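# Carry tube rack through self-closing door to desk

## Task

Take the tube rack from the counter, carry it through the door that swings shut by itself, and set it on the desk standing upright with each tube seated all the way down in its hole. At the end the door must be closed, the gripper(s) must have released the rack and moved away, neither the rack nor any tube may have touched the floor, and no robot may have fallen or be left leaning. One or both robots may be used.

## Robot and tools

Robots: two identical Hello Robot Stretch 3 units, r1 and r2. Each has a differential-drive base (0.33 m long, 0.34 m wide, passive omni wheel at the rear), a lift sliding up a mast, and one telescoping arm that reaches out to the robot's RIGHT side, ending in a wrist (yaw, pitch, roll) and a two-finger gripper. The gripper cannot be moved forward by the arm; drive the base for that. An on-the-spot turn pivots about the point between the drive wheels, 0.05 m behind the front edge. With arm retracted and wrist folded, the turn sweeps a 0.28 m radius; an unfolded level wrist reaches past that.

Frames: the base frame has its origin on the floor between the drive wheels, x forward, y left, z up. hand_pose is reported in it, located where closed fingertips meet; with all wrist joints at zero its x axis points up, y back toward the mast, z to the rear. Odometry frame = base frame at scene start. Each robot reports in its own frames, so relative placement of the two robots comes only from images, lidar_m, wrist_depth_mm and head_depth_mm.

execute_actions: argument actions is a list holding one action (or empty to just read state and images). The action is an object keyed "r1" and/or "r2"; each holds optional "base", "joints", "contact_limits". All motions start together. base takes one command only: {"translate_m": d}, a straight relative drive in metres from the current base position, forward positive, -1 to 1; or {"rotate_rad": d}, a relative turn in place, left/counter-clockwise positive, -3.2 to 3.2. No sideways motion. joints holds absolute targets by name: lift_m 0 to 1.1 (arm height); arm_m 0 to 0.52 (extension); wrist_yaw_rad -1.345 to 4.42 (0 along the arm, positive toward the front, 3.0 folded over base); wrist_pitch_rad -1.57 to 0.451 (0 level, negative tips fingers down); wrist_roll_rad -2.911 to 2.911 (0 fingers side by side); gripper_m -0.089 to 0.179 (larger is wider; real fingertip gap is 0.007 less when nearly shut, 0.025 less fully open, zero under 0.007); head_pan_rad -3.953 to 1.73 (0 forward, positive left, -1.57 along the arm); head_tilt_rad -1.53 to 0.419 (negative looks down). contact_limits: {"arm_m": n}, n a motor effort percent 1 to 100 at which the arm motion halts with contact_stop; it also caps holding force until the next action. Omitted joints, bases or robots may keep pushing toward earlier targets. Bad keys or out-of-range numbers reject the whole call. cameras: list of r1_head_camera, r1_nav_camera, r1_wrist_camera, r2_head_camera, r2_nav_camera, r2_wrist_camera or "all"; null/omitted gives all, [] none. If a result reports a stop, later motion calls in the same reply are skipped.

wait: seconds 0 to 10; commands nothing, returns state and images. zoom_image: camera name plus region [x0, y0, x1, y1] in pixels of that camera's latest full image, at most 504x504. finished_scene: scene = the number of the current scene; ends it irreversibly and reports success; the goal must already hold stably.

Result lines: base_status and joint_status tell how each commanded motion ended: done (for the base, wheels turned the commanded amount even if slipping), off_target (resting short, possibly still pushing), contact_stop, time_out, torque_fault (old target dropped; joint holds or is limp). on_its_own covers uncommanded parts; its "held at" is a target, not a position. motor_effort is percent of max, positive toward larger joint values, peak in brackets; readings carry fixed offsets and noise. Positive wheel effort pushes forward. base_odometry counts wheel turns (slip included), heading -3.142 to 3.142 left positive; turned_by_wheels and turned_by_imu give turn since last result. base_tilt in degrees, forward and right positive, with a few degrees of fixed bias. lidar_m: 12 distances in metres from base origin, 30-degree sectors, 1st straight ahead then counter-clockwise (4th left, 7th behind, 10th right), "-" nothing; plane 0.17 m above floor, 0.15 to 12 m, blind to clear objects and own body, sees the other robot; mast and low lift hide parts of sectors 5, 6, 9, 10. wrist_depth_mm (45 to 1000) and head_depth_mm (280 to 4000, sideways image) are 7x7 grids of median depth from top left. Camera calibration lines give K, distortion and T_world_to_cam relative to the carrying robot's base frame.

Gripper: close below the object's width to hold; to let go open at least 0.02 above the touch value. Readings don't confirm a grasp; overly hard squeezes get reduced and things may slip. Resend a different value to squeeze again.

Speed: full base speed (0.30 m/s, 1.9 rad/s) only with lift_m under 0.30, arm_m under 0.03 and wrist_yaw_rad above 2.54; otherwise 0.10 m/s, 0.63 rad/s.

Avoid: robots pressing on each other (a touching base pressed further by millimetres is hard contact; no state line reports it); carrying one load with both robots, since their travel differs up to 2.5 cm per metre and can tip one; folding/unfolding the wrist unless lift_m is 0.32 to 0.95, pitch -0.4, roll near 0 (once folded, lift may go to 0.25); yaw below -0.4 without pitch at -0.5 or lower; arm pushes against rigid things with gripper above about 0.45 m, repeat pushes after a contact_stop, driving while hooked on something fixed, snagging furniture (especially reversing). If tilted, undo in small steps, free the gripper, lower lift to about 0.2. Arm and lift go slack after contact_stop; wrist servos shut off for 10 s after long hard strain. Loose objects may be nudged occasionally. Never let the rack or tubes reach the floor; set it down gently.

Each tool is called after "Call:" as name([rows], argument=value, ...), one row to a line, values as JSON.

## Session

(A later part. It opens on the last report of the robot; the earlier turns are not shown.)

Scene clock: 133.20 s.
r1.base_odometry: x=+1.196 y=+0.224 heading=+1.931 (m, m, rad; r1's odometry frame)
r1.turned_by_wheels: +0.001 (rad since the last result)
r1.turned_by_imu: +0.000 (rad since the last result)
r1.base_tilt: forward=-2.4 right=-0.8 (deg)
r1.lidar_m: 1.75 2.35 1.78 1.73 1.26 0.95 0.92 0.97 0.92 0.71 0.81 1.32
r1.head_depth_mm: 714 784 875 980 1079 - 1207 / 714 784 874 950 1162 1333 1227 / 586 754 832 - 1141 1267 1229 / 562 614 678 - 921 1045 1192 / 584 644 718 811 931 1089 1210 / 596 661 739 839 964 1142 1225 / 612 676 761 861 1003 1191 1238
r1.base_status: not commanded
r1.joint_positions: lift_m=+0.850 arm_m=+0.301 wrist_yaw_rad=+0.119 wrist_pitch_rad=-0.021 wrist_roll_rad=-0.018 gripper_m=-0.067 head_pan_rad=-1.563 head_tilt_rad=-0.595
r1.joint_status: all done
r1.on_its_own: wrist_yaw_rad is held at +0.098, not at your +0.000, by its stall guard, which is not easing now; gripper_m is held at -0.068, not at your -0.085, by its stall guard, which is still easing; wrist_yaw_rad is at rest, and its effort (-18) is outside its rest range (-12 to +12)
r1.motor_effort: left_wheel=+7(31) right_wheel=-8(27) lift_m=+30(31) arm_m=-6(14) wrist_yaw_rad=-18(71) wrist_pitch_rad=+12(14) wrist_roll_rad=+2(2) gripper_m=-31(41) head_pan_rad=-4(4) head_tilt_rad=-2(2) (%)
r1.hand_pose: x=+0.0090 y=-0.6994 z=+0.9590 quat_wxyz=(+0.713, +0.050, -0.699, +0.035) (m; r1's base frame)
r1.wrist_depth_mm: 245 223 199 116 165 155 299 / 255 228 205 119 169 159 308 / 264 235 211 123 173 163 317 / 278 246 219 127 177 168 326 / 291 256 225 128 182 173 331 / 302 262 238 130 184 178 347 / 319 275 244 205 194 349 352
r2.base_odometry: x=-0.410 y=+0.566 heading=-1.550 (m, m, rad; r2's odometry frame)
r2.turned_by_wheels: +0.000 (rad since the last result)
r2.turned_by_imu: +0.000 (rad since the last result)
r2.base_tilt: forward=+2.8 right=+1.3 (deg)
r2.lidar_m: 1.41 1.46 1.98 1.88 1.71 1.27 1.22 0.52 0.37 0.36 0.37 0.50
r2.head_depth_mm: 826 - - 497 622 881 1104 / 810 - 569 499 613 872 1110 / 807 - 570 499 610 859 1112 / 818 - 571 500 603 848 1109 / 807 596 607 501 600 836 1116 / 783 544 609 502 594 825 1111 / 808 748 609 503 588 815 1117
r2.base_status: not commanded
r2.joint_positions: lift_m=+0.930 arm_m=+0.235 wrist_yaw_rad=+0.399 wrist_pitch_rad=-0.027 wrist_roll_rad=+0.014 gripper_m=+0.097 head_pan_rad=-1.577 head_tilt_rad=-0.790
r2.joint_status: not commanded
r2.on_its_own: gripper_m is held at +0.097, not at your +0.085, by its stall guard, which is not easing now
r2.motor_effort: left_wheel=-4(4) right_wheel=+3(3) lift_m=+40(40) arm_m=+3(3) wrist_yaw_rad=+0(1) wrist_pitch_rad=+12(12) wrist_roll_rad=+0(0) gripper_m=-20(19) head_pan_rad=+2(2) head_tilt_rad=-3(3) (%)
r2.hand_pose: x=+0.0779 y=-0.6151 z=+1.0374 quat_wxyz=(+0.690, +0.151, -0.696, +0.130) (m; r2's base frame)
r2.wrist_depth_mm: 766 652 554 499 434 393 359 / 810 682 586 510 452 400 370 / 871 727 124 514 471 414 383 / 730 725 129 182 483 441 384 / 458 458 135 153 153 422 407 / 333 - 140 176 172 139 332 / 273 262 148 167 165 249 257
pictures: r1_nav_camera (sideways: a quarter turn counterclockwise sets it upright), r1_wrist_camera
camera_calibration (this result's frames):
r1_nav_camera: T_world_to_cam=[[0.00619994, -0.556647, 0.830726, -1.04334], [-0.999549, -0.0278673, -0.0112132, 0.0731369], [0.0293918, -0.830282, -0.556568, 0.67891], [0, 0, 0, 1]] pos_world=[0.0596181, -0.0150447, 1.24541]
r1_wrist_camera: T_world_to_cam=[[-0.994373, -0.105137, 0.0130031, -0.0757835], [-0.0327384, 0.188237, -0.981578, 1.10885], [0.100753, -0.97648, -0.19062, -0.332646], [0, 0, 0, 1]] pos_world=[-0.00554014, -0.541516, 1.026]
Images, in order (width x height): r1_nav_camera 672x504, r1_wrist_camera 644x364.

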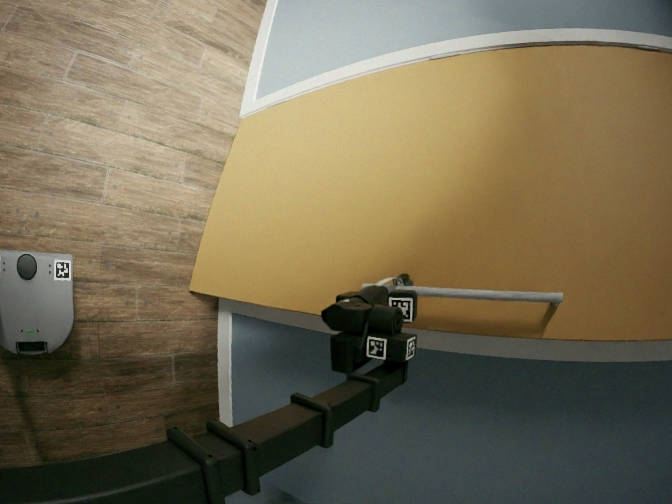

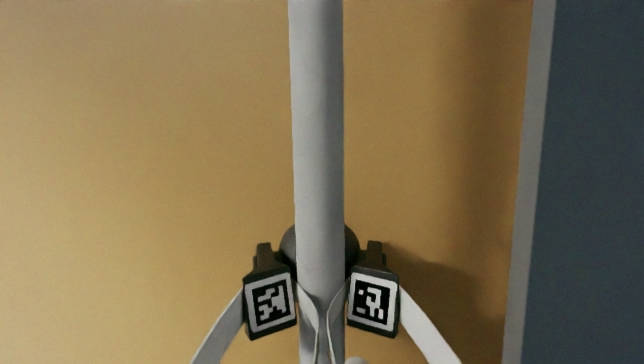

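Call:
execute_actions([
  {"r1":{"base":{"translate_m":0.13},"joints":{"arm_m":0.15,"wrist_yaw_rad":-0.15}},"r2":{"joints":{"arm_m":0,"wrist_yaw_rad":1.57}}},
], cameras=[])

Call:
execute_actions([
  {"r1":{"base":{"translate_m":0.18},"joints":{"arm_m":0.01,"wrist_yaw_rad":-0.4}},"r2":{"base":{"translate_m":0.5}}},
], cameras=[])

Call:
execute_actions([
  {"r1":{"base":{"translate_m":0.18},"joints":{"wrist_yaw_rad":-0.9,"head_pan_rad":-2.2,"head_tilt_rad":-0.9}},"r2":{"base":{"rotate_rad":1.57},"joints":{"head_pan_rad":0.5,"head_tilt_rad":-0.5}}},
], cameras=["r1_nav_camera","r2_nav_camera","r1_wrist_camera"])

Scene clock: 151.47 s.
r1.base_odometry: x=+1.150 y=+0.346 heading=+1.931 (m, m, rad; r1's odometry frame)
r1.turned_by_wheels: +0.000 (rad since the last result)
r1.turned_by_imu: +0.002 (rad since the last result)
r1.base_tilt: forward=-2.5 right=-0.9 (deg)
r1.lidar_m: 1.62 2.22 1.77 1.72 1.45 1.08 1.05 1.10 0.56 0.56 0.73 1.33
r1.head_depth_mm: 690 777 878 985 1078 - 1184 / 433 472 525 601 1060 - 1206 / 437 483 533 582 - - 963 / 470 518 576 644 754 890 1041 / 493 546 609 692 799 945 1146 / 517 575 647 742 863 1039 1201 / 545 609 693 796 941 1160 1229
r1.base_status: done
r1.joint_positions: lift_m=+0.850 arm_m=+0.151 wrist_yaw_rad=-0.143 wrist_pitch_rad=-0.024 wrist_roll_rad=-0.018 gripper_m=-0.042 head_pan_rad=-1.563 head_tilt_rad=-0.595
r1.joint_status: all done
r1.on_its_own: gripper_m is held at -0.043, not at your -0.085, by its stall guard, which is not easing now
r1.motor_effort: left_wheel=+1(42) right_wheel=-1(27) lift_m=+31(30) arm_m=-6(12) wrist_yaw_rad=-6(89) wrist_pitch_rad=+13(13) wrist_roll_rad=+2(2) gripper_m=-21(29) head_pan_rad=-4(5) head_tilt_rad=-2(2) (%)
r1.hand_pose: x=-0.0580 y=-0.5485 z=+0.9584 quat_wxyz=(+0.711, -0.041, -0.699, -0.060) (m; r1's base frame)
r1.wrist_depth_mm: 231 212 194 116 167 158 522 / 240 220 200 120 169 163 543 / 248 227 205 125 175 168 551 / 256 234 212 186 180 172 575 / 267 243 221 128 184 567 590 / 278 253 230 130 186 576 619 / 294 263 239 206 198 606 622
r2.base_odometry: x=-0.410 y=+0.566 heading=-1.550 (m, m, rad; r2's odometry frame)
r2.turned_by_wheels: +0.000 (rad since the last result)
r2.turned_by_imu: +0.001 (rad since the last result)
r2.base_tilt: forward=+2.8 right=+1.4 (deg)
r2.lidar_m: 1.41 1.45 1.98 1.75 1.68 1.27 1.22 0.51 0.37 0.36 0.37 0.50
r2.head_depth_mm: 827 763 602 - - 939 1107 / 826 766 603 524 - 928 1110 / 822 769 604 518 - 1009 1114 / 817 769 606 513 580 991 1112 / 816 772 607 502 577 - 1115 / 811 774 609 502 552 - 1116 / 808 776 612 503 - - 1114
r2.base_status: not commanded
r2.joint_positions: lift_m=+0.930 arm_m=+0.003 wrist_yaw_rad=+1.569 wrist_pitch_rad=-0.027 wrist_roll_rad=+0.014 gripper_m=+0.097 head_pan_rad=-1.577 head_tilt_rad=-0.790
r2.joint_status: all done
joint sent to its limit — the command would take r2.arm_m past its lower limit, so that joint was sent only as far as its limit.
r2.on_its_own: gripper_m is held at +0.097, not at your +0.085, by its stall guard, which is not easing now
r2.motor_effort: left_wheel=-4(4) right_wheel=+3(3) lift_m=+39(40) arm_m=-3(5) wrist_yaw_rad=+0(1) wrist_pitch_rad=+12(12) wrist_roll_rad=+0(0) gripper_m=-19(19) head_pan_rad=+2(3) head_tilt_rad=-3(3) (%)
r2.hand_pose: x=+0.2341 y=-0.1483 z=+1.0374 quat_wxyz=(+0.504, +0.510, -0.497, +0.489) (m; r2's base frame)
r2.wrist_depth_mm: - - - - - - 956 / - - - - - - - / - - 124 - - - 947 / - - 129 185 868 723 742 / - - 134 153 153 436 452 / - - 140 176 173 139 330 / - - 149 166 165 312 260
pictures: none
No camera images: the call's "cameras" was empty. Leave "cameras" out to get every camera's image.

Scene clock: 157.63 s.
r1.base_odometry: x=+1.086 y=+0.514 heading=+1.931 (m, m, rad; r1's odometry frame)
r1.turned_by_wheels: +0.000 (rad since the last result)
r1.turned_by_imu: +0.001 (rad since the last result)
r1.base_tilt: forward=-2.5 right=-0.9 (deg)
r1.lidar_m: 1.94 1.61 1.77 1.72 1.69 1.27 1.23 1.24 0.41 0.45 0.73 1.33
r1.head_depth_mm: 328 302 360 410 463 522 - / 349 380 416 456 434 553 - / 375 411 453 505 570 653 - / 405 446 497 559 642 753 903 / 440 489 550 629 735 880 1099 / 482 541 618 716 857 1067 1206 / 532 606 702 836 1032 1294 1229
r1.base_status: done
r1.joint_positions: lift_m=+0.850 arm_m=+0.010 wrist_yaw_rad=-0.404 wrist_pitch_rad=-0.026 wrist_roll_rad=-0.018 gripper_m=-0.039 head_pan_rad=-1.563 head_tilt_rad=-0.595
r1.joint_status: all done
r1.on_its_own: gripper_m is held at -0.040, not at your -0.085, by its stall guard, which is not easing now
r1.motor_effort: left_wheel=-2(31) right_wheel=+3(21) lift_m=+30(31) arm_m=-4(16) wrist_yaw_rad=+3(100) wrist_pitch_rad=+15(15) wrist_roll_rad=+2(3) gripper_m=-19(28) head_pan_rad=-4(5) head_tilt_rad=-2(2) (%)
r1.hand_pose: x=-0.1218 y=-0.3904 z=+0.9578 quat_wxyz=(+0.697, -0.131, -0.688, -0.152) (m; r1's base frame)
r1.wrist_depth_mm: 228 211 193 118 166 159 932 / 234 217 200 121 171 163 971 / 243 225 206 124 176 168 - / 253 234 211 127 179 173 - / 262 238 220 129 184 947 - / 275 252 229 130 187 987 - / 290 260 236 173 198 - -
r2.base_odometry: x=-0.399 y=+0.066 heading=-1.550 (m, m, rad; r2's odometry frame)
r2.turned_by_wheels: +0.000 (rad since the last result)
r2.turned_by_imu: +0.001 (rad since the last result)
r2.base_tilt: forward=+2.9 right=+1.3 (deg)
r2.lidar_m: 0.91 0.94 1.27 2.81 2.05 1.78 1.72 0.51 0.36 0.35 0.36 0.49
r2.head_depth_mm: 824 763 601 - - 921 1109 / 821 765 602 524 - 910 1110 / 816 768 604 519 - 982 1114 / 814 771 606 513 568 970 1115 / 812 772 607 502 565 - 1117 / 809 775 609 502 541 - 1117 / 806 776 612 504 - - 1100
r2.base_status: done
r2.joint_positions: lift_m=+0.930 arm_m=+0.003 wrist_yaw_rad=+1.569 wrist_pitch_rad=-0.027 wrist_roll_rad=+0.014 gripper_m=+0.097 head_pan_rad=-1.577 head_tilt_rad=-0.790
r2.joint_status: not commanded
r2.on_its_own: gripper_m is held at +0.097, not at your +0.085, by its stall guard, which is not easing now
r2.motor_effort: left_wheel=-4(7) right_wheel=+2(8) lift_m=+40(40) arm_m=-3(3) wrist_yaw_rad=+0(1) wrist_pitch_rad=+12(12) wrist_roll_rad=+0(0) gripper_m=-20(19) head_pan_rad=+3(1) head_tilt_rad=-3(3) (%)
r2.hand_pose: x=+0.2341 y=-0.1483 z=+1.0374 quat_wxyz=(+0.504, +0.510, -0.497, +0.489) (m; r2's base frame)
r2.wrist_depth_mm: 777 766 748 769 752 747 748 / 807 819 800 791 810 786 785 / 826 830 125 833 840 813 829 / 867 872 130 183 826 842 842 / 906 924 134 153 153 448 453 / 981 - 140 177 172 139 332 / - - 149 165 166 300 260
pictures: none
No camera images: the call's "cameras" was empty. Leave "cameras" out to get every camera's image.

Scene clock: 161.07 s.
r1.base_odometry: x=+1.023 y=+0.682 heading=+1.931 (m, m, rad; r1's odometry frame)
r1.turned_by_wheels: +0.000 (rad since the last result)
r1.turned_by_imu: +0.000 (rad since the last result)
r1.base_tilt: forward=-2.5 right=-0.9 (deg)
r1.lidar_m: 1.76 1.58 1.77 1.72 1.80 1.45 1.41 0.40 0.41 0.49 0.93 1.35
r1.head_depth_mm: 1235 1494 1753 1716 1451 1299 - / 1068 1328 1654 1711 1447 - - / 320 370 436 557 - - 1120 / 324 359 421 495 - - 1114 / 333 387 460 557 - - - / 340 396 474 576 - - - / 347 405 487 610 808 - 1088
r1.base_status: done
r1.joint_positions: lift_m=+0.850 arm_m=+0.010 wrist_yaw_rad=-0.923 wrist_pitch_rad=-0.026 wrist_roll_rad=-0.020 gripper_m=-0.039 head_pan_rad=-2.193 head_tilt_rad=-0.889
r1.joint_status: wrist_yaw_rad off_target (ended at -0.923, target -0.900); the others done
r1.on_its_own: gripper_m is held at -0.040, not at your -0.085, by its stall guard, which is not easing now; wrist_yaw_rad is at rest, and its effort (+20) is outside its rest range (-12 to +12)
r1.motor_effort: left_wheel=-8(24) right_wheel=+8(13) lift_m=+31(30) arm_m=-1(6) wrist_yaw_rad=+20(90) wrist_pitch_rad=+15(15) wrist_roll_rad=+4(4) gripper_m=-20(27) head_pan_rad=-5(49) head_tilt_rad=-5(28) (%)
r1.hand_pose: x=-0.2252 y=-0.3093 z=+0.9578 quat_wxyz=(+0.636, -0.303, -0.631, -0.327) (m; r1's base frame)
r1.wrist_depth_mm: 167 170 174 116 182 - 985 / 173 175 178 120 186 - - / 176 179 183 123 192 - - / 180 184 187 127 198 - - / 187 190 191 129 203 - - / 190 195 199 132 209 - - / 197 199 204 139 216 - -
r2.base_odometry: x=-0.399 y=+0.066 heading=+0.019 (m, m, rad; r2's odometry frame)
r2.turned_by_wheels: +1.570 (rad since the last result)
r2.turned_by_imu: +1.567 (rad since the last result)
r2.base_tilt: forward=+2.9 right=+1.3 (deg)
r2.lidar_m: 2.81 1.58 1.79 1.72 0.50 0.37 0.35 0.36 0.49 0.91 0.94 1.27
r2.head_depth_mm: 2256 2462 2685 2340 1802 1460 1231 / 2383 2592 2838 2346 1811 1458 1232 / 2460 2707 2948 2364 1814 1473 1233 / 2524 2763 3052 1988 1824 1474 1236 / 1662 1842 2055 2187 1820 1471 1239 / 1616 1759 1933 2118 1824 1480 1245 / 1567 1707 1883 2082 1840 1481 1242
r2.base_status: done
r2.joint_positions: lift_m=+0.930 arm_m=+0.003 wrist_yaw_rad=+1.569 wrist_pitch_rad=-0.027 wrist_roll_rad=+0.014 gripper_m=+0.097 head_pan_rad=+0.493 head_tilt_rad=-0.507
r2.joint_status: all done
r2.on_its_own: gripper_m is held at +0.097, not at your +0.085, by its stall guard, which is not easing now
r2.motor_effort: left_wheel=-4(9) right_wheel=+4(8) lift_m=+39(39) arm_m=-3(3) wrist_yaw_rad=+0(0) wrist_pitch_rad=+12(12) wrist_roll_rad=+1(0) gripper_m=-22(20) head_pan_rad=+3(34) head_tilt_rad=+2(16) (%)
r2.hand_pose: x=+0.2341 y=-0.1483 z=+1.0374 quat_wxyz=(+0.504, +0.510, -0.497, +0.489) (m; r2's base frame)
r2.wrist_depth_mm: - - - - - - 902 / - - - - - - 904 / - - 126 - - - 879 / - - 130 185 - - 905 / - - 135 152 153 - 908 / - - 141 176 173 139 845 / - - 149 165 166 - 823
pictures: r1_nav_camera (sideways: a quarter turn counterclockwise sets it upright), r1_wrist_camera, r2_nav_camera (sideways: a quarter turn counterclockwise sets it upright)
camera_calibration (this result's frames):
r1_nav_camera: T_world_to_cam=[[-0.44906, -0.629579, 0.634015, -0.784181], [-0.821837, 0.56948, -0.016595, 0.079054], [-0.350611, -0.528509, -0.773143, 0.962929], [0, 0, 0, 1]] pos_world=[0.0504385, -0.0298072, 1.24298]
r1_wrist_camera: T_world_to_cam=[[-0.59233, 0.805541, 0.0158044, 0.101938], [0.14805, 0.128104, -0.980648, 1.04781], [-0.791976, -0.578527, -0.195141, -0.00199992], [0, 0, 0, 1]] pos_world=[-0.0963316, -0.217501, 1.02553]
r2_nav_camera: T_world_to_cam=[[0.427274, 0.201032, 0.881489, -1.10336], [0.498014, -0.866058, -0.0438839, 0.10513], [0.754598, 0.457745, -0.470161, 0.560312], [0, 0, 0, 1]] pos_world=[-0.00373164, 0.0563782, 1.24065]
Images, in order (width x height): r1_nav_camera 672x504, r1_wrist_camera 644x364, r2_nav_camera 672x504.

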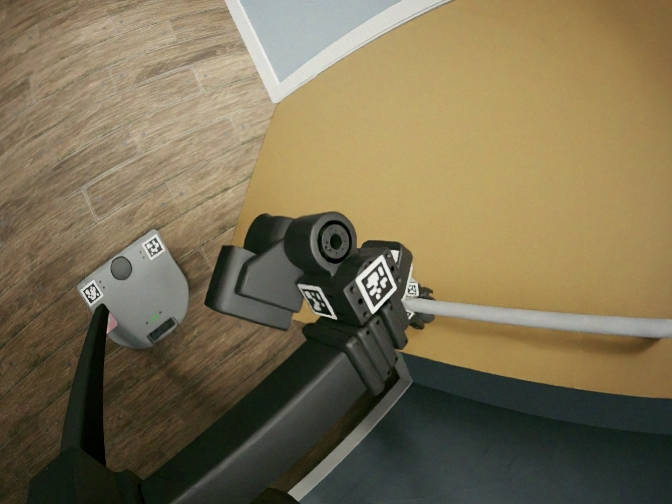

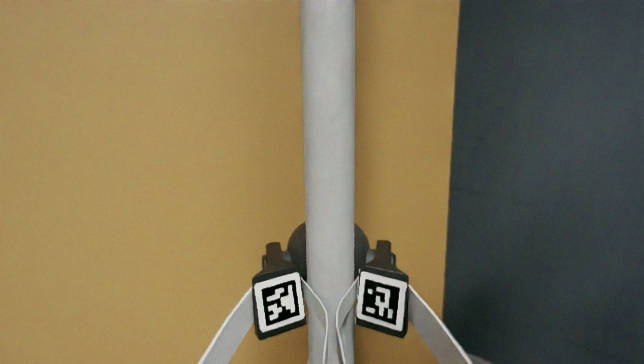

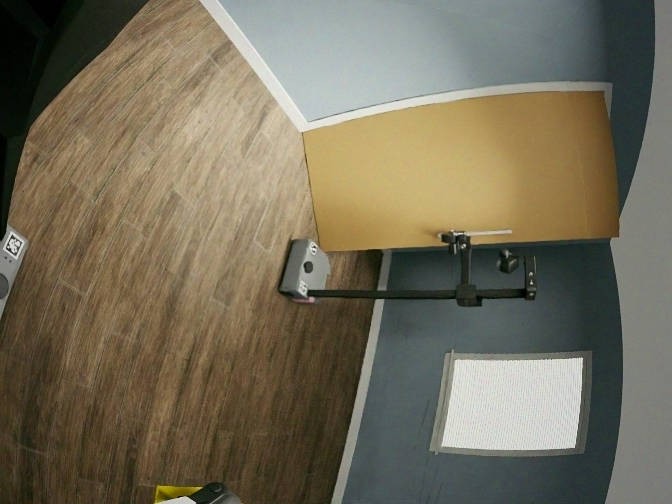

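Call:
execute_actions([
  {"r1":{"base":{"rotate_rad":0.3},"joints":{"wrist_yaw_rad":-1.3,"arm_m":0.04}},"r2":{"base":{"translate_m":1.0}}},
], cameras=[])

Call:
execute_actions([
  {"r1":{"base":{"translate_m":0.25},"joints":{"arm_m":0.0}},"r2":{"base":{"translate_m":0.7}}},
], cameras=["r1_nav_camera"])

Call:
execute_actions([
  {"r1":{"base":{"translate_m":0.22},"joints":{"arm_m":0.03}},"r2":{"base":{"rotate_rad":1.57},"joints":{"head_pan_rad":0}}},
], cameras=["r1_nav_camera","r2_nav_camera"])

Scene clock: 180.53 s.
r1.base_odometry: x=+1.023 y=+0.682 heading=+2.230 (m, m, rad; r1's odometry frame)
r1.turned_by_wheels: +0.300 (rad since the last result)
r1.turned_by_imu: +0.080 (rad since the last result)
r1.base_tilt: forward=-2.5 right=-1.1 (deg)
r1.lidar_m: 1.79 1.93 0.83 1.71 1.77 1.40 1.38 0.42 0.42 0.51 0.96 1.46
r1.head_depth_mm: 1111 1332 1674 1721 1454 1302 - / 329 1143 1493 1688 1446 - - / 332 383 453 565 - - 1119 / 324 342 426 534 - 1179 1118 / 348 404 481 567 - 1003 1081 / 356 415 497 578 - - 1042 / 364 427 514 636 - - 1080
r1.base_status: done
r1.joint_positions: lift_m=+0.850 arm_m=+0.040 wrist_yaw_rad=-1.061 wrist_pitch_rad=-0.040 wrist_roll_rad=-0.182 gripper_m=-0.039 head_pan_rad=-2.193 head_tilt_rad=-0.890
r1.joint_status: wrist_yaw_rad off_target (ended at -1.061, target -1.300); the others done
r1.on_its_own: wrist_yaw_rad is held at -1.060, not at your -1.300, by its stall guard, which is not easing now; wrist_roll_rad is held at -0.175, not at its first target -0.015, by its stall guard, which is not easing now; gripper_m is held at -0.040, not at your -0.085, by its stall guard, which is not easing now
r1.motor_effort: left_wheel=-1(24) right_wheel=+4(14) lift_m=+23(31) arm_m=+4(9) wrist_yaw_rad=+1(82) wrist_pitch_rad=+23(30) wrist_roll_rad=+4(115) gripper_m=-21(25) head_pan_rad=-4(5) head_tilt_rad=-5(5) (%)
r1.hand_pose: x=-0.2441 y=-0.3090 z=+0.9546 quat_wxyz=(+0.656, -0.310, -0.560, -0.400) (m; r1's base frame)
r1.wrist_depth_mm: 154 158 167 172 181 - 972 / 159 165 170 176 186 - - / 163 168 176 182 195 - - / 168 174 183 186 202 - - / 173 179 188 130 210 - - / 178 187 194 131 - - - / 184 193 201 138 227 - -
r2.base_odometry: x=+0.600 y=+0.085 heading=+0.019 (m, m, rad; r2's odometry frame)
r2.turned_by_wheels: +0.000 (rad since the last result)
r2.turned_by_imu: +0.002 (rad since the last result)
r2.base_tilt: forward=+2.8 right=+1.4 (deg)
r2.lidar_m: 1.82 1.87 0.84 1.50 1.79 1.40 1.35 1.28 0.93 0.90 0.93 1.26
r2.head_depth_mm: 1459 1582 1734 1929 1809 1464 1232 / 1514 1661 1836 2044 1799 1464 1229 / 1590 1745 1936 2115 1817 1471 1233 / 1676 1842 2046 2227 1813 1471 1238 / 1755 1935 2158 2306 1817 1475 1239 / 1851 2046 2314 2396 1831 1447 1242 / 1932 2115 2259 2287 1783 1209 1177
r2.base_status: done
r2.joint_positions: lift_m=+0.930 arm_m=+0.003 wrist_yaw_rad=+1.569 wrist_pitch_rad=-0.027 wrist_roll_rad=+0.014 gripper_m=+0.097 head_pan_rad=+0.493 head_tilt_rad=-0.507
r2.joint_status: not commanded
r2.on_its_own: gripper_m is held at +0.097, not at your +0.085, by its stall guard, which is not easing now
r2.motor_effort: left_wheel=-4(5) right_wheel=+3(9) lift_m=+39(40) arm_m=-3(3) wrist_yaw_rad=+1(1) wrist_pitch_rad=+12(12) wrist_roll_rad=+0(0) gripper_m=-19(19) head_pan_rad=+3(2) head_tilt_rad=+2(2) (%)
r2.hand_pose: x=+0.2341 y=-0.1483 z=+1.0374 quat_wxyz=(+0.504, +0.510, -0.497, +0.489) (m; r2's base frame)
r2.wrist_depth_mm: - - - - - - 883 / - - - - - - 902 / - - 124 - - - 881 / - - 129 184 - - 877 / - - 134 152 152 - 890 / - - 139 176 172 139 849 / - - 149 166 165 - 848
pictures: none
ARM HIT: r1's arm struck itself hard.
No camera images: the call's "cameras" was empty. Leave "cameras" out to get every camera's image.

Scene clock: 188.70 s.
r1.base_odometry: x=+0.870 y=+0.880 heading=+2.230 (m, m, rad; r1's odometry frame)
r1.turned_by_wheels: +0.000 (rad since the last result)
r1.turned_by_imu: -0.202 (rad since the last result)
r1.base_tilt: forward=-2.4 right=-1.0 (deg)
r1.lidar_m: 1.58 1.60 1.84 1.71 0.78 1.70 1.60 0.39 0.39 0.49 0.92 1.20
r1.head_depth_mm: 295 344 1868 1724 1444 1304 - / 302 345 405 507 1409 - - / 310 337 393 459 - - 1119 / 316 366 433 516 - 1101 1117 / 324 377 449 548 - - - / 333 389 467 576 - - - / 343 402 486 612 831 - 1095
r1.base_status: done
r1.joint_positions: lift_m=+0.850 arm_m=+0.003 wrist_yaw_rad=-1.123 wrist_pitch_rad=-0.045 wrist_roll_rad=-0.245 gripper_m=-0.039 head_pan_rad=-2.193 head_tilt_rad=-0.890
r1.joint_status: all done
joint sent to its limit — the command would take r1.arm_m past its lower limit, so that joint was sent only as far as its limit.
r1.on_its_own: wrist_yaw_rad is held at -1.107, not at your -1.300, by its stall guard, which is not easing now; wrist_roll_rad is held at -0.175, not at its first target -0.015, by its stall guard, which is not easing now; gripper_m is held at -0.040, not at your -0.085, by its stall guard, which is not easing now; wrist_yaw_rad is at rest, and its effort (+13) is outside its rest range (-12 to +12)
r1.motor_effort: left_wheel=-7(8) right_wheel=+10(14) lift_m=+24(24) arm_m=+1(6) wrist_yaw_rad=+13(33) wrist_pitch_rad=+26(26) wrist_roll_rad=+45(46) gripper_m=-24(24) head_pan_rad=-4(4) head_tilt_rad=-5(5) (%)
r1.hand_pose: x=-0.2512 y=-0.2580 z=+0.9532 quat_wxyz=(+0.660, -0.312, -0.530, -0.432) (m; r1's base frame)
r1.wrist_depth_mm: 149 155 162 170 113 - - / 154 159 167 176 116 - - / 158 165 173 181 192 - - / 163 170 180 187 201 - - / 169 175 187 128 211 - - / 174 182 191 130 - - - / 181 189 198 139 - - -
r2.base_odometry: x=+1.300 y=+0.098 heading=+0.019 (m, m, rad; r2's odometry frame)
r2.turned_by_wheels: +0.000 (rad since the last result)
r2.turned_by_imu: +0.001 (rad since the last result)
r2.base_tilt: forward=+2.9 right=+1.3 (deg)
r2.lidar_m: 1.12 1.15 1.57 1.01 1.39 2.14 2.05 1.28 0.93 0.89 0.92 1.16
r2.head_depth_mm: 879 962 1046 1168 1303 1418 1229 / 921 1004 1104 1234 1387 1463 1232 / 964 1057 1159 1311 1494 1466 1235 / 1009 1112 1225 1405 1605 1475 1237 / 1059 1170 1306 1502 1692 1476 1241 / 1118 1250 1413 1612 1770 1484 1245 / 1184 1331 1514 1741 1835 1483 1249
r2.base_status: done
r2.joint_positions: lift_m=+0.930 arm_m=+0.003 wrist_yaw_rad=+1.569 wrist_pitch_rad=-0.027 wrist_roll_rad=+0.014 gripper_m=+0.097 head_pan_rad=+0.493 head_tilt_rad=-0.507
r2.joint_status: not commanded
r2.on_its_own: gripper_m is held at +0.097, not at your +0.085, by its stall guard, which is not easing now
r2.motor_effort: left_wheel=-4(5) right_wheel=+3(8) lift_m=+40(39) arm_m=-3(3) wrist_yaw_rad=+1(0) wrist_pitch_rad=+12(12) wrist_roll_rad=+0(0) gripper_m=-20(20) head_pan_rad=+2(3) head_tilt_rad=+2(2) (%)
r2.hand_pose: x=+0.2341 y=-0.1483 z=+1.0374 quat_wxyz=(+0.504, +0.510, -0.497, +0.489) (m; r2's base frame)
r2.wrist_depth_mm: 955 956 981 952 962 929 867 / - - - - 989 990 881 / - - 126 - - - 882 / - - 130 182 - - 888 / - - 134 152 152 - 870 / - - 141 176 172 139 859 / - - 149 166 165 - 865
pictures: r1_nav_camera (sideways: a quarter turn counterclockwise sets it upright)
ARM HIT: r1's arm struck itself hard.
camera_calibration (this result's frames):
r1_nav_camera: T_world_to_cam=[[-0.449474, -0.629757, 0.633545, -0.783567], [-0.82166, 0.569735, -0.0166048, 0.0790657], [-0.350496, -0.528022, -0.773528, 0.963428], [0, 0, 0, 1]] pos_world=[0.0504503, -0.0297915, 1.24298]
Images, in order (width x height): r1_nav_camera 672x504.

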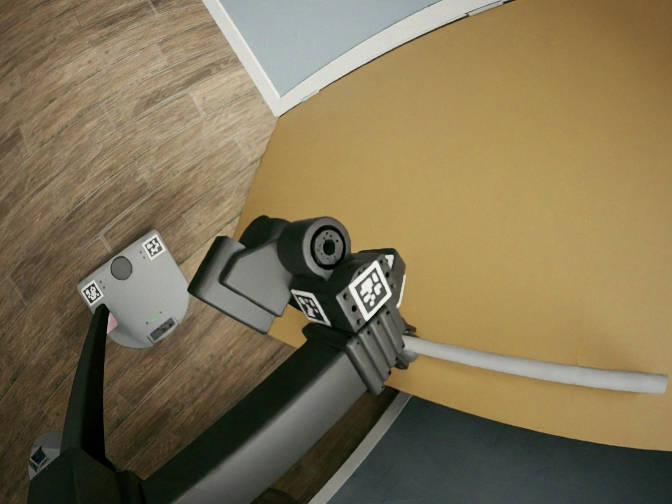

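Scene clock: 192.17 s.
r1.base_odometry: x=+0.735 y=+1.054 heading=+2.229 (m, m, rad; r1's odometry frame)
r1.turned_by_wheels: -0.001 (rad since the last result)
r1.turned_by_imu: -0.380 (rad since the last result)
r1.base_tilt: forward=-2.4 right=-0.9 (deg)
r1.lidar_m: 1.29 1.42 1.50 1.81 1.78 1.03 1.79 0.42 0.41 0.44 0.66 0.91
r1.head_depth_mm: 1443 1644 1887 1711 1440 1301 - / 327 396 1919 1725 1451 - - / 326 369 437 569 - - 1120 / 325 367 433 478 - 1142 1115 / 323 374 443 525 - - 1080 / 323 374 441 524 - - - / 322 372 440 539 667 - 1082
r1.base_status: done
r1.joint_positions: lift_m=+0.850 arm_m=+0.030 wrist_yaw_rad=-1.117 wrist_pitch_rad=-0.045 wrist_roll_rad=-0.239 gripper_m=-0.039 head_pan_rad=-2.193 head_tilt_rad=-0.890
r1.joint_status: all done
r1.on_its_own: wrist_yaw_rad is held at -1.107, not at your -1.300, by its stall guard, which is not easing now; wrist_roll_rad is held at -0.175, not at its first target -0.015, by its stall guard, which is not easing now; gripper_m is held at -0.040, not at your -0.085, by its stall guard, which is not easing now
r1.motor_effort: left_wheel=-8(9) right_wheel=+12(15) lift_m=+24(25) arm_m=+6(10) wrist_yaw_rad=+8(14) wrist_pitch_rad=+25(26) wrist_roll_rad=+42(46) gripper_m=-24(24) head_pan_rad=-5(4) head_tilt_rad=-6(5) (%)
r1.hand_pose: x=-0.2506 y=-0.2861 z=+0.9534 quat_wxyz=(+0.660, -0.312, -0.533, -0.429) (m; r1's base frame)
r1.wrist_depth_mm: 126 135 149 168 115 - - / 129 139 156 174 119 - - / 134 144 162 179 212 - - / 137 150 167 182 - - - / 142 155 176 127 - - - / 148 162 181 130 - - - / 153 168 187 137 - - -
r2.base_odometry: x=+1.300 y=+0.098 heading=+1.589 (m, m, rad; r2's odometry frame)
r2.turned_by_wheels: +1.570 (rad since the last result)
r2.turned_by_imu: +1.567 (rad since the last result)
r2.base_tilt: forward=+2.7 right=+1.1 (deg)
r2.lidar_m: 0.98 0.93 2.14 2.05 1.28 0.93 0.89 0.92 1.16 1.12 1.16 1.57
r2.head_depth_mm: 1435 1573 1754 1972 1877 - 295 / 1430 1576 1743 1956 1795 1512 1205 / 3153 3187 3009 2101 1817 1467 1232 / 3194 3437 3405 2389 1815 1475 1236 / 3166 3404 3351 2374 1762 1433 1241 / 3145 2895 988 1133 1525 1484 1238 / 824 973 1239 1905 1835 1311 1189
r2.base_status: done
r2.joint_positions: lift_m=+0.930 arm_m=+0.003 wrist_yaw_rad=+1.569 wrist_pitch_rad=-0.027 wrist_roll_rad=+0.014 gripper_m=+0.097 head_pan_rad=+0.007 head_tilt_rad=-0.507
r2.joint_status: all done
r2.on_its_own: gripper_m is held at +0.097, not at your +0.085, by its stall guard, which is not easing now
r2.motor_effort: left_wheel=-4(11) right_wheel=+4(8) lift_m=+40(40) arm_m=-3(4) wrist_yaw_rad=+0(0) wrist_pitch_rad=+12(12) wrist_roll_rad=+0(0) gripper_m=-20(20) head_pan_rad=-2(24) head_tilt_rad=+2(2) (%)
r2.hand_pose: x=+0.2341 y=-0.1483 z=+1.0374 quat_wxyz=(+0.504, +0.510, -0.497, +0.489) (m; r2's base frame)
r2.wrist_depth_mm: - - - - - - - / - - - - - - - / 895 995 125 - - - - / - - 129 184 - - - / - - 134 153 152 - - / - - 141 177 172 139 - / - - 148 165 165 - -
pictures: r1_nav_camera (sideways: a quarter turn counterclockwise sets it upright), r2_nav_camera (sideways: a quarter turn counterclockwise sets it upright)
camera_calibration (this result's frames):
r1_nav_camera: T_world_to_cam=[[-0.449474, -0.629757, 0.633545, -0.783566], [-0.82166, 0.569735, -0.0166048, 0.0790657], [-0.350496, -0.528022, -0.773528, 0.963429], [0, 0, 0, 1]] pos_world=[0.0504504, -0.0297914, 1.24298]
r2_nav_camera: T_world_to_cam=[[0.471628, -0.0217114, 0.88153, -1.10368], [0.0360589, -0.998386, -0.0438814, 0.107944], [0.88106, 0.0524827, -0.470084, 0.559441], [0, 0, 0, 1]] pos_world=[0.0237331, 0.0544466, 1.24065]
Images, in order (width x height): r1_nav_camera 672x504, r2_nav_camera 672x504.

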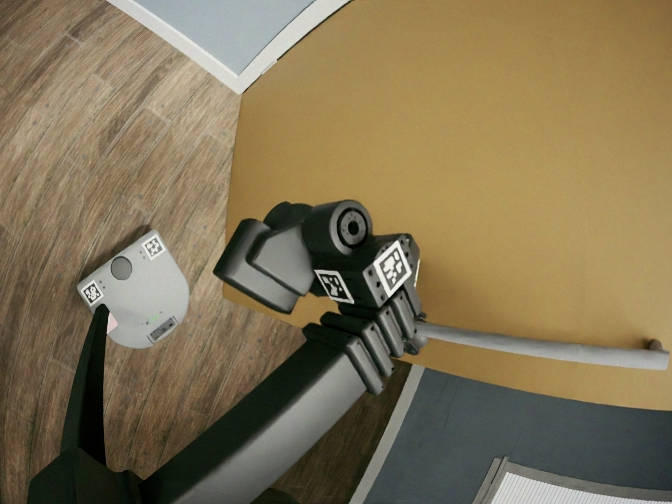

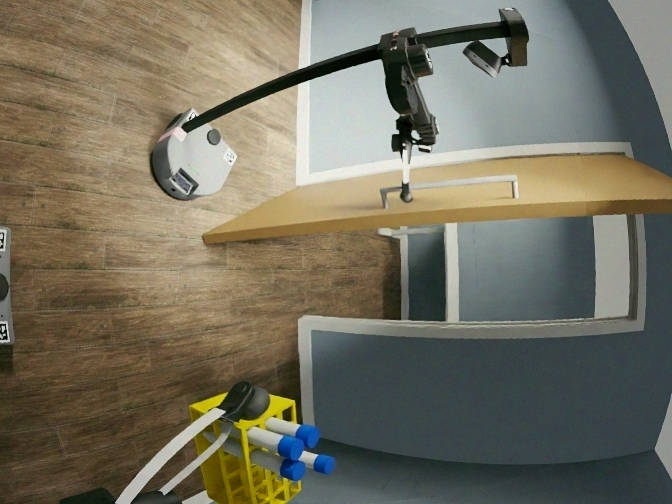

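Call:
execute_actions([
  {"r1":{"joints":{"wrist_yaw_rad":-0.95,"arm_m":0}},"r2":{"base":{"rotate_rad":-0.38},"joints":{"wrist_yaw_rad":1.9,"head_tilt_rad":-0.8}}},
], cameras=[])

Call:
execute_actions([
  {"r2":{"base":{"translate_m":0.86}}},
], cameras=[])

Call:
execute_actions([
  {"r2":{"base":{"rotate_rad":0.83}}},
], cameras=["r2_nav_camera"])

Call:
execute_actions([
  {"r2":{"base":{"translate_m":0.6}}},
], cameras=["r2_nav_camera"])

Scene clock: 205.77 s.
r1.base_odometry: x=+0.735 y=+1.054 heading=+2.230 (m, m, rad; r1's odometry frame)
r1.turned_by_wheels: +0.001 (rad since the last result)
r1.turned_by_imu: -0.029 (rad since the last result)
r1.base_tilt: forward=-2.5 right=-0.9 (deg)
r1.lidar_m: 1.25 1.43 1.49 1.81 1.77 0.98 1.81 0.41 0.40 0.43 0.63 0.90
r1.head_depth_mm: 1431 1641 1888 1713 1449 1299 - / 342 1666 1936 1713 1445 - - / 321 371 441 580 - - 1118 / 319 322 414 468 - 1056 1116 / 318 367 434 516 - - - / 315 364 431 513 - - - / 313 362 428 522 671 - 1078
r1.base_status: not commanded
r1.joint_positions: lift_m=+0.850 arm_m=+0.003 wrist_yaw_rad=-0.988 wrist_pitch_rad=-0.037 wrist_roll_rad=-0.172 gripper_m=-0.039 head_pan_rad=-2.193 head_tilt_rad=-0.890
r1.joint_status: wrist_yaw_rad off_target (ended at -0.988, target -0.950); the others done
joint sent to its limit — the command would take r1.arm_m past its lower limit, so that joint was sent only as far as its limit.
r1.on_its_own: wrist_yaw_rad is held at -0.996, not at your -0.950, by its stall guard, which is not easing now; wrist_roll_rad is held at -0.175, not at its first target -0.015, by its stall guard, which is not easing now; gripper_m is held at -0.040, not at your -0.085, by its stall guard, which is not easing now
r1.motor_effort: left_wheel=+1(10) right_wheel=+2(16) lift_m=+25(25) arm_m=-3(4) wrist_yaw_rad=-7(58) wrist_pitch_rad=+21(25) wrist_roll_rad=-2(42) gripper_m=-20(24) head_pan_rad=-5(4) head_tilt_rad=-5(5) (%)
r1.hand_pose: x=-0.2345 y=-0.2883 z=+0.9553 quat_wxyz=(+0.668, -0.293, -0.573, -0.374) (m; r1's base frame)
r1.wrist_depth_mm: 137 147 159 169 193 - - / 140 150 164 174 200 - - / 145 154 169 180 208 - - / 148 160 174 128 - - - / 154 164 182 127 - - - / 158 170 186 130 - - - / 163 175 191 199 - - -
r2.base_odometry: x=+1.300 y=+0.098 heading=+1.209 (m, m, rad; r2's odometry frame)
r2.turned_by_wheels: -0.380 (rad since the last result)
r2.turned_by_imu: -0.378 (rad since the last result)
r2.base_tilt: forward=+2.9 right=+1.2 (deg)
r2.lidar_m: 1.74 0.98 0.93 2.08 2.06 1.12 0.90 0.89 0.97 1.13 1.12 1.21
r2.head_depth_mm: 1453 1577 1747 360 325 1247 1107 / 1678 1852 1947 343 298 1229 1105 / 1702 1963 2034 1693 - 1202 1111 / 1629 1878 2040 1733 289 1222 1113 / 1563 1786 1997 1700 1470 1260 1115 / 1499 1714 1970 1694 1443 1259 1113 / 3086 2611 2068 1704 1444 1264 1113
r2.base_status: done
r2.joint_positions: lift_m=+0.930 arm_m=+0.003 wrist_yaw_rad=+1.898 wrist_pitch_rad=-0.027 wrist_roll_rad=+0.014 gripper_m=+0.097 head_pan_rad=+0.007 head_tilt_rad=-0.790
r2.joint_status: all done
r2.on_its_own: gripper_m is held at +0.097, not at your +0.085, by its stall guard, which is not easing now
r2.motor_effort: left_wheel=+3(7) right_wheel=-4(9) lift_m=+40(39) arm_m=-3(3) wrist_yaw_rad=+2(3) wrist_pitch_rad=+12(12) wrist_roll_rad=+0(0) gripper_m=-19(21) head_pan_rad=-2(3) head_tilt_rad=-3(19) (%)
r2.hand_pose: x=+0.2206 y=-0.0657 z=+1.0373 quat_wxyz=(+0.417, +0.584, -0.407, +0.565) (m; r2's base frame)
r2.wrist_depth_mm: - - - - - - - / - - - - - - - / 870 - 125 - - - - / - - 131 184 - - - / - - 134 153 152 - - / - - 140 177 173 139 - / - - 148 165 165 - -
pictures: none
No camera images: the call's "cameras" was empty. Leave "cameras" out to get every camera's image.

Scene clock: 215.53 s.
r1.base_odometry: x=+0.735 y=+1.054 heading=+2.230 (m, m, rad; r1's odometry frame)
r1.turned_by_wheels: +0.000 (rad since the last result)
r1.turned_by_imu: +0.003 (rad since the last result)
r1.base_tilt: forward=-2.4 right=-1.0 (deg)
r1.lidar_m: 1.25 1.43 1.49 1.81 1.78 1.82 1.80 0.41 0.40 0.43 0.63 0.91
r1.head_depth_mm: 850 1618 1890 1632 1242 1293 - / 342 1662 1931 1723 1360 - - / 320 371 441 580 - - 1120 / 318 322 414 469 - 1050 1116 / 317 367 434 517 - - - / 315 364 431 513 - - - / 313 362 427 522 670 - 1079
r1.base_status: not commanded
r1.joint_positions: lift_m=+0.850 arm_m=+0.003 wrist_yaw_rad=-0.988 wrist_pitch_rad=-0.037 wrist_roll_rad=-0.172 gripper_m=-0.039 head_pan_rad=-2.193 head_tilt_rad=-0.890
r1.joint_status: not commanded
r1.on_its_own: wrist_yaw_rad is held at -0.996, not at your -0.950, by its stall guard, which is not easing now; wrist_roll_rad is held at -0.175, not at its first target -0.015, by its stall guard, which is not easing now; gripper_m is held at -0.040, not at your -0.085, by its stall guard, which is not easing now
r1.motor_effort: left_wheel=+2(2) right_wheel=+2(2) lift_m=+25(25) arm_m=-3(3) wrist_yaw_rad=-7(7) wrist_pitch_rad=+21(21) wrist_roll_rad=-2(2) gripper_m=-20(20) head_pan_rad=-4(4) head_tilt_rad=-5(5) (%)
r1.hand_pose: x=-0.2345 y=-0.2883 z=+0.9553 quat_wxyz=(+0.668, -0.293, -0.573, -0.374) (m; r1's base frame)
r1.wrist_depth_mm: 137 146 158 170 193 520 - / 141 150 164 175 201 524 535 / 145 155 169 178 209 - - / 149 159 175 127 590 - - / 153 165 181 128 604 - - / 158 169 185 131 - - - / 164 176 190 199 657 - -
r2.base_odometry: x=+1.604 y=+0.903 heading=+1.209 (m, m, rad; r2's odometry frame)
r2.turned_by_wheels: +0.000 (rad since the last result)
r2.turned_by_imu: +0.002 (rad since the last result)
r2.base_tilt: forward=+2.8 right=+1.3 (deg)
r2.lidar_m: 0.95 0.93 0.84 0.54 0.92 2.12 1.71 1.69 1.00 0.80 0.79 0.86
r2.head_depth_mm: 983 1107 1222 360 327 1254 1106 / 947 1108 1328 339 297 1233 1109 / 908 1050 1253 1400 - 1202 1110 / 867 1001 1181 1370 289 1220 1114 / 831 954 1109 1346 1454 1254 1116 / 802 911 1059 1263 1415 1255 1111 / 767 871 1003 1217 1447 1257 1116
r2.base_status: done
r2.joint_positions: lift_m=+0.930 arm_m=+0.003 wrist_yaw_rad=+1.898 wrist_pitch_rad=-0.027 wrist_roll_rad=+0.014 gripper_m=+0.097 head_pan_rad=+0.007 head_tilt_rad=-0.790
r2.joint_status: not commanded
r2.on_its_own: gripper_m is held at +0.097, not at your +0.085, by its stall guard, which is not easing now
r2.motor_effort: left_wheel=+2(9) right_wheel=-4(3) lift_m=+40(40) arm_m=-3(3) wrist_yaw_rad=+1(2) wrist_pitch_rad=+12(12) wrist_roll_rad=+0(0) gripper_m=-20(19) head_pan_rad=-3(3) head_tilt_rad=-3(4) (%)
r2.hand_pose: x=+0.2206 y=-0.0657 z=+1.0373 quat_wxyz=(+0.417, +0.584, -0.407, +0.565) (m; r2's base frame)
r2.wrist_depth_mm: - - - 831 866 871 729 / - - - 884 879 867 742 / - - 124 887 895 933 742 / - - 129 183 976 960 725 / - - 134 153 152 898 745 / - - 140 176 172 139 732 / - - 149 167 166 - 705
pictures: none
No camera images: the call's "cameras" was empty. Leave "cameras" out to get every camera's image.

Scene clock: 217.80 s.
r1.base_odometry: x=+0.735 y=+1.054 heading=+2.230 (m, m, rad; r1's odometry frame)
r1.turned_by_wheels: +0.000 (rad since the last result)
r1.turned_by_imu: +0.001 (rad since the last result)
r1.base_tilt: forward=-2.4 right=-0.9 (deg)
r1.lidar_m: 1.25 1.43 1.49 1.82 1.77 1.82 1.80 0.41 0.40 0.43 0.63 0.91
r1.head_depth_mm: 752 1624 1888 1723 1324 1304 - / 342 1658 1933 1725 1461 - - / 321 371 441 580 - - 1123 / 318 322 414 469 - 1051 1122 / 317 366 434 516 - - - / 315 365 431 513 - - - / 313 362 427 523 671 - 1078
r1.base_status: not commanded
r1.joint_positions: lift_m=+0.850 arm_m=+0.003 wrist_yaw_rad=-0.988 wrist_pitch_rad=-0.037 wrist_roll_rad=-0.172 gripper_m=-0.039 head_pan_rad=-2.193 head_tilt_rad=-0.890
r1.joint_status: not commanded
r1.on_its_own: wrist_yaw_rad is held at -0.996, not at your -0.950, by its stall guard, which is not easing now; wrist_roll_rad is held at -0.175, not at its first target -0.015, by its stall guard, which is not easing now; gripper_m is held at -0.040, not at your -0.085, by its stall guard, which is not easing now
r1.motor_effort: left_wheel=+1(1) right_wheel=+2(1) lift_m=+25(25) arm_m=-3(3) wrist_yaw_rad=-7(7) wrist_pitch_rad=+21(21) wrist_roll_rad=-2(2) gripper_m=-20(21) head_pan_rad=-5(4) head_tilt_rad=-5(5) (%)
r1.hand_pose: x=-0.2345 y=-0.2883 z=+0.9553 quat_wxyz=(+0.668, -0.293, -0.573, -0.374) (m; r1's base frame)
r1.wrist_depth_mm: 137 146 159 169 193 702 - / 141 149 163 173 202 611 - / 146 155 169 179 210 - - / 149 160 176 128 - - - / 154 164 181 128 - - - / 159 170 186 131 - - - / 164 175 191 200 - - -
r2.base_odometry: x=+1.604 y=+0.903 heading=+2.039 (m, m, rad; r2's odometry frame)
r2.turned_by_wheels: +0.830 (rad since the last result)
r2.turned_by_imu: +0.829 (rad since the last result)
r2.base_tilt: forward=+2.8 right=+1.3 (deg)
r2.lidar_m: 2.74 0.54 0.54 2.42 1.79 1.69 1.23 0.84 0.79 0.81 1.00 0.93
r2.head_depth_mm: 2582 2578 1057 360 327 1253 1105 / 2634 2557 2025 339 297 1229 1109 / 2763 2547 2045 1683 - 1200 1110 / 2915 2574 2048 1735 289 1221 1113 / 3040 2610 2041 1692 1471 1257 1117 / 3122 2597 1988 1605 1419 1258 1119 / 3134 1185 1169 1150 1131 1108 1113
r2.base_status: done
r2.joint_positions: lift_m=+0.930 arm_m=+0.003 wrist_yaw_rad=+1.898 wrist_pitch_rad=-0.027 wrist_roll_rad=+0.014 gripper_m=+0.097 head_pan_rad=+0.007 head_tilt_rad=-0.790
r2.joint_status: not commanded
r2.on_its_own: gripper_m is held at +0.097, not at your +0.085, by its stall guard, which is not easing now
r2.motor_effort: left_wheel=-4(8) right_wheel=+3(9) lift_m=+39(40) arm_m=-3(3) wrist_yaw_rad=+1(1) wrist_pitch_rad=+12(12) wrist_roll_rad=+0(0) gripper_m=-20(21) head_pan_rad=-3(2) head_tilt_rad=-3(3) (%)
r2.hand_pose: x=+0.2206 y=-0.0657 z=+1.0373 quat_wxyz=(+0.417, +0.584, -0.407, +0.565) (m; r2's base frame)
r2.wrist_depth_mm: 435 536 763 - - - 575 / 463 545 780 - - - 583 / 476 545 125 - - - 605 / - 560 129 183 - - 634 / - 533 134 152 152 720 643 / - - 139 176 173 138 670 / - 602 148 165 166 797 680
pictures: r2_nav_camera (sideways: a quarter turn counterclockwise sets it upright)
camera_calibration (this result's frames):
r2_nav_camera: T_world_to_cam=[[0.69897, -0.0202187, 0.714865, -0.887792], [0.022477, -0.998485, -0.0502176, 0.116259], [0.714798, 0.0511687, -0.697456, 0.856253], [0, 0, 0, 1]] pos_world=[0.00587875, 0.0543193, 1.23769]
Images, in order (width x height): r2_nav_camera 672x504.

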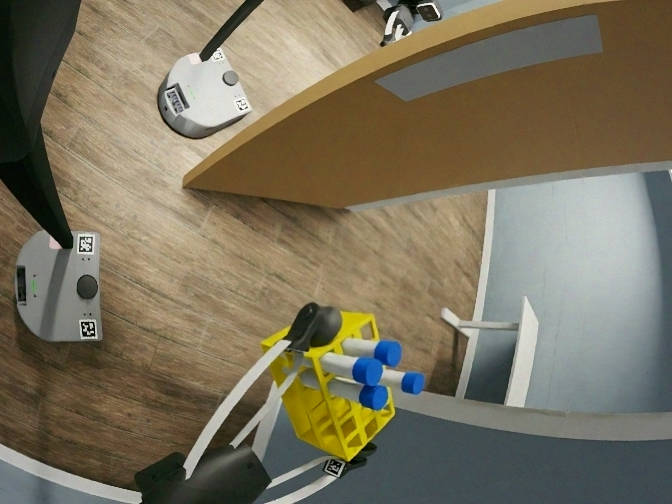

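Scene clock: 224.97 s.
r1.base_odometry: x=+0.735 y=+1.054 heading=+2.230 (m, m, rad; r1's odometry frame)
r1.turned_by_wheels: +0.000 (rad since the last result)
r1.turned_by_imu: +0.002 (rad since the last result)
r1.base_tilt: forward=-2.3 right=-1.1 (deg)
r1.lidar_m: 1.25 1.43 1.48 1.81 1.77 1.83 1.80 0.41 0.40 0.43 0.63 0.91
r1.head_depth_mm: 1429 1623 1879 1715 1438 1301 - / 342 1661 1943 1714 1447 - - / 321 371 441 580 - - 1119 / 318 322 414 468 - 1056 1120 / 317 367 434 516 - - - / 315 364 431 513 - - - / 314 362 427 522 671 - 1079
r1.base_status: not commanded
r1.joint_positions: lift_m=+0.850 arm_m=+0.003 wrist_yaw_rad=-0.988 wrist_pitch_rad=-0.037 wrist_roll_rad=-0.172 gripper_m=-0.039 head_pan_rad=-2.193 head_tilt_rad=-0.890
r1.joint_status: not commanded
r1.on_its_own: wrist_yaw_rad is held at -0.996, not at your -0.950, by its stall guard, which is not easing now; wrist_roll_rad is held at -0.175, not at its first target -0.015, by its stall guard, which is not easing now; gripper_m is held at -0.040, not at your -0.085, by its stall guard, which is not easing now
r1.motor_effort: left_wheel=+2(1) right_wheel=+2(2) lift_m=+25(25) arm_m=-3(3) wrist_yaw_rad=-7(7) wrist_pitch_rad=+21(21) wrist_roll_rad=-2(2) gripper_m=-20(20) head_pan_rad=-4(4) head_tilt_rad=-5(6) (%)
r1.hand_pose: x=-0.2345 y=-0.2883 z=+0.9553 quat_wxyz=(+0.668, -0.293, -0.573, -0.374) (m; r1's base frame)
r1.wrist_depth_mm: 137 145 158 169 192 - - / 140 149 164 174 200 - - / 145 154 170 178 209 - - / 149 159 175 128 - - - / 154 164 181 129 - - - / 158 171 185 131 - - - / 163 176 191 198 - - -
r2.base_odometry: x=+1.334 y=+1.438 heading=+2.039 (m, m, rad; r2's odometry frame)
r2.turned_by_wheels: +0.000 (rad since the last result)
r2.turned_by_imu: +0.001 (rad since the last result)
r2.base_tilt: forward=+2.8 right=+1.3 (deg)
r2.lidar_m: 2.16 0.54 0.40 0.38 0.40 2.23 1.63 1.12 1.05 0.62 0.44 2.23
r2.head_depth_mm: 1734 2355 2022 360 327 1250 1076 / 1858 2380 2027 339 297 1231 1107 / 2295 2484 2043 1639 - 1201 1112 / 2411 2572 2033 1733 289 1220 1112 / 2527 2609 2063 1691 1470 1260 1116 / 2641 2630 2035 1706 1442 1254 1113 / 2803 2619 2056 1704 1161 1126 1080
r2.base_status: done
r2.joint_positions: lift_m=+0.930 arm_m=+0.003 wrist_yaw_rad=+1.898 wrist_pitch_rad=-0.027 wrist_roll_rad=+0.014 gripper_m=+0.097 head_pan_rad=+0.007 head_tilt_rad=-0.790
r2.joint_status: not commanded
r2.on_its_own: gripper_m is held at +0.097, not at your +0.085, by its stall guard, which is not easing now
r2.motor_effort: left_wheel=-5(7) right_wheel=+3(7) lift_m=+39(40) arm_m=-3(3) wrist_yaw_rad=+0(1) wrist_pitch_rad=+12(12) wrist_roll_rad=+0(0) gripper_m=-20(20) head_pan_rad=-2(3) head_tilt_rad=-3(4) (%)
r2.hand_pose: x=+0.2206 y=-0.0657 z=+1.0373 quat_wxyz=(+0.417, +0.584, -0.407, +0.565) (m; r2's base frame)
r2.wrist_depth_mm: 431 544 - - - - - / 431 546 781 - - - - / 436 545 125 - - - - / 442 560 130 183 - - - / 443 544 135 153 152 - - / 449 - 140 177 172 139 - / 433 603 148 165 165 - -
pictures: r2_nav_camera (sideways: a quarter turn counterclockwise sets it upright)
camera_calibration (this result's frames):
r2_nav_camera: T_world_to_cam=[[0.698995, -0.0202184, 0.71484, -0.88776], [0.0224754, -0.998485, -0.0502182, 0.11626], [0.714773, 0.0511686, -0.697482, 0.856286], [0, 0, 0, 1]] pos_world=[0.00587644, 0.0543193, 1.23769]
Images, in order (width x height): r2_nav_camera 672x504.

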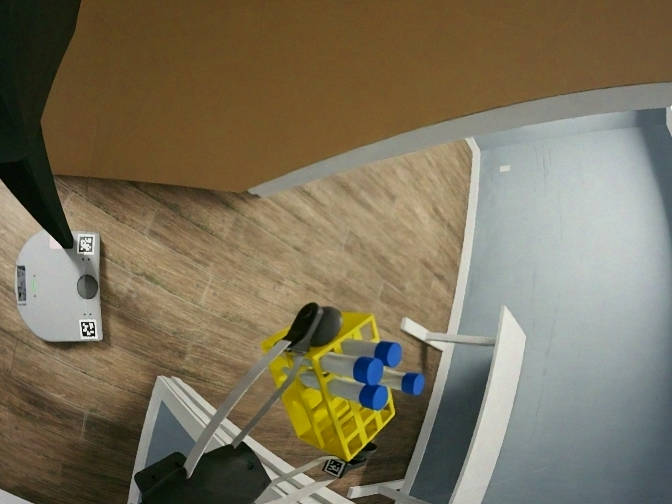

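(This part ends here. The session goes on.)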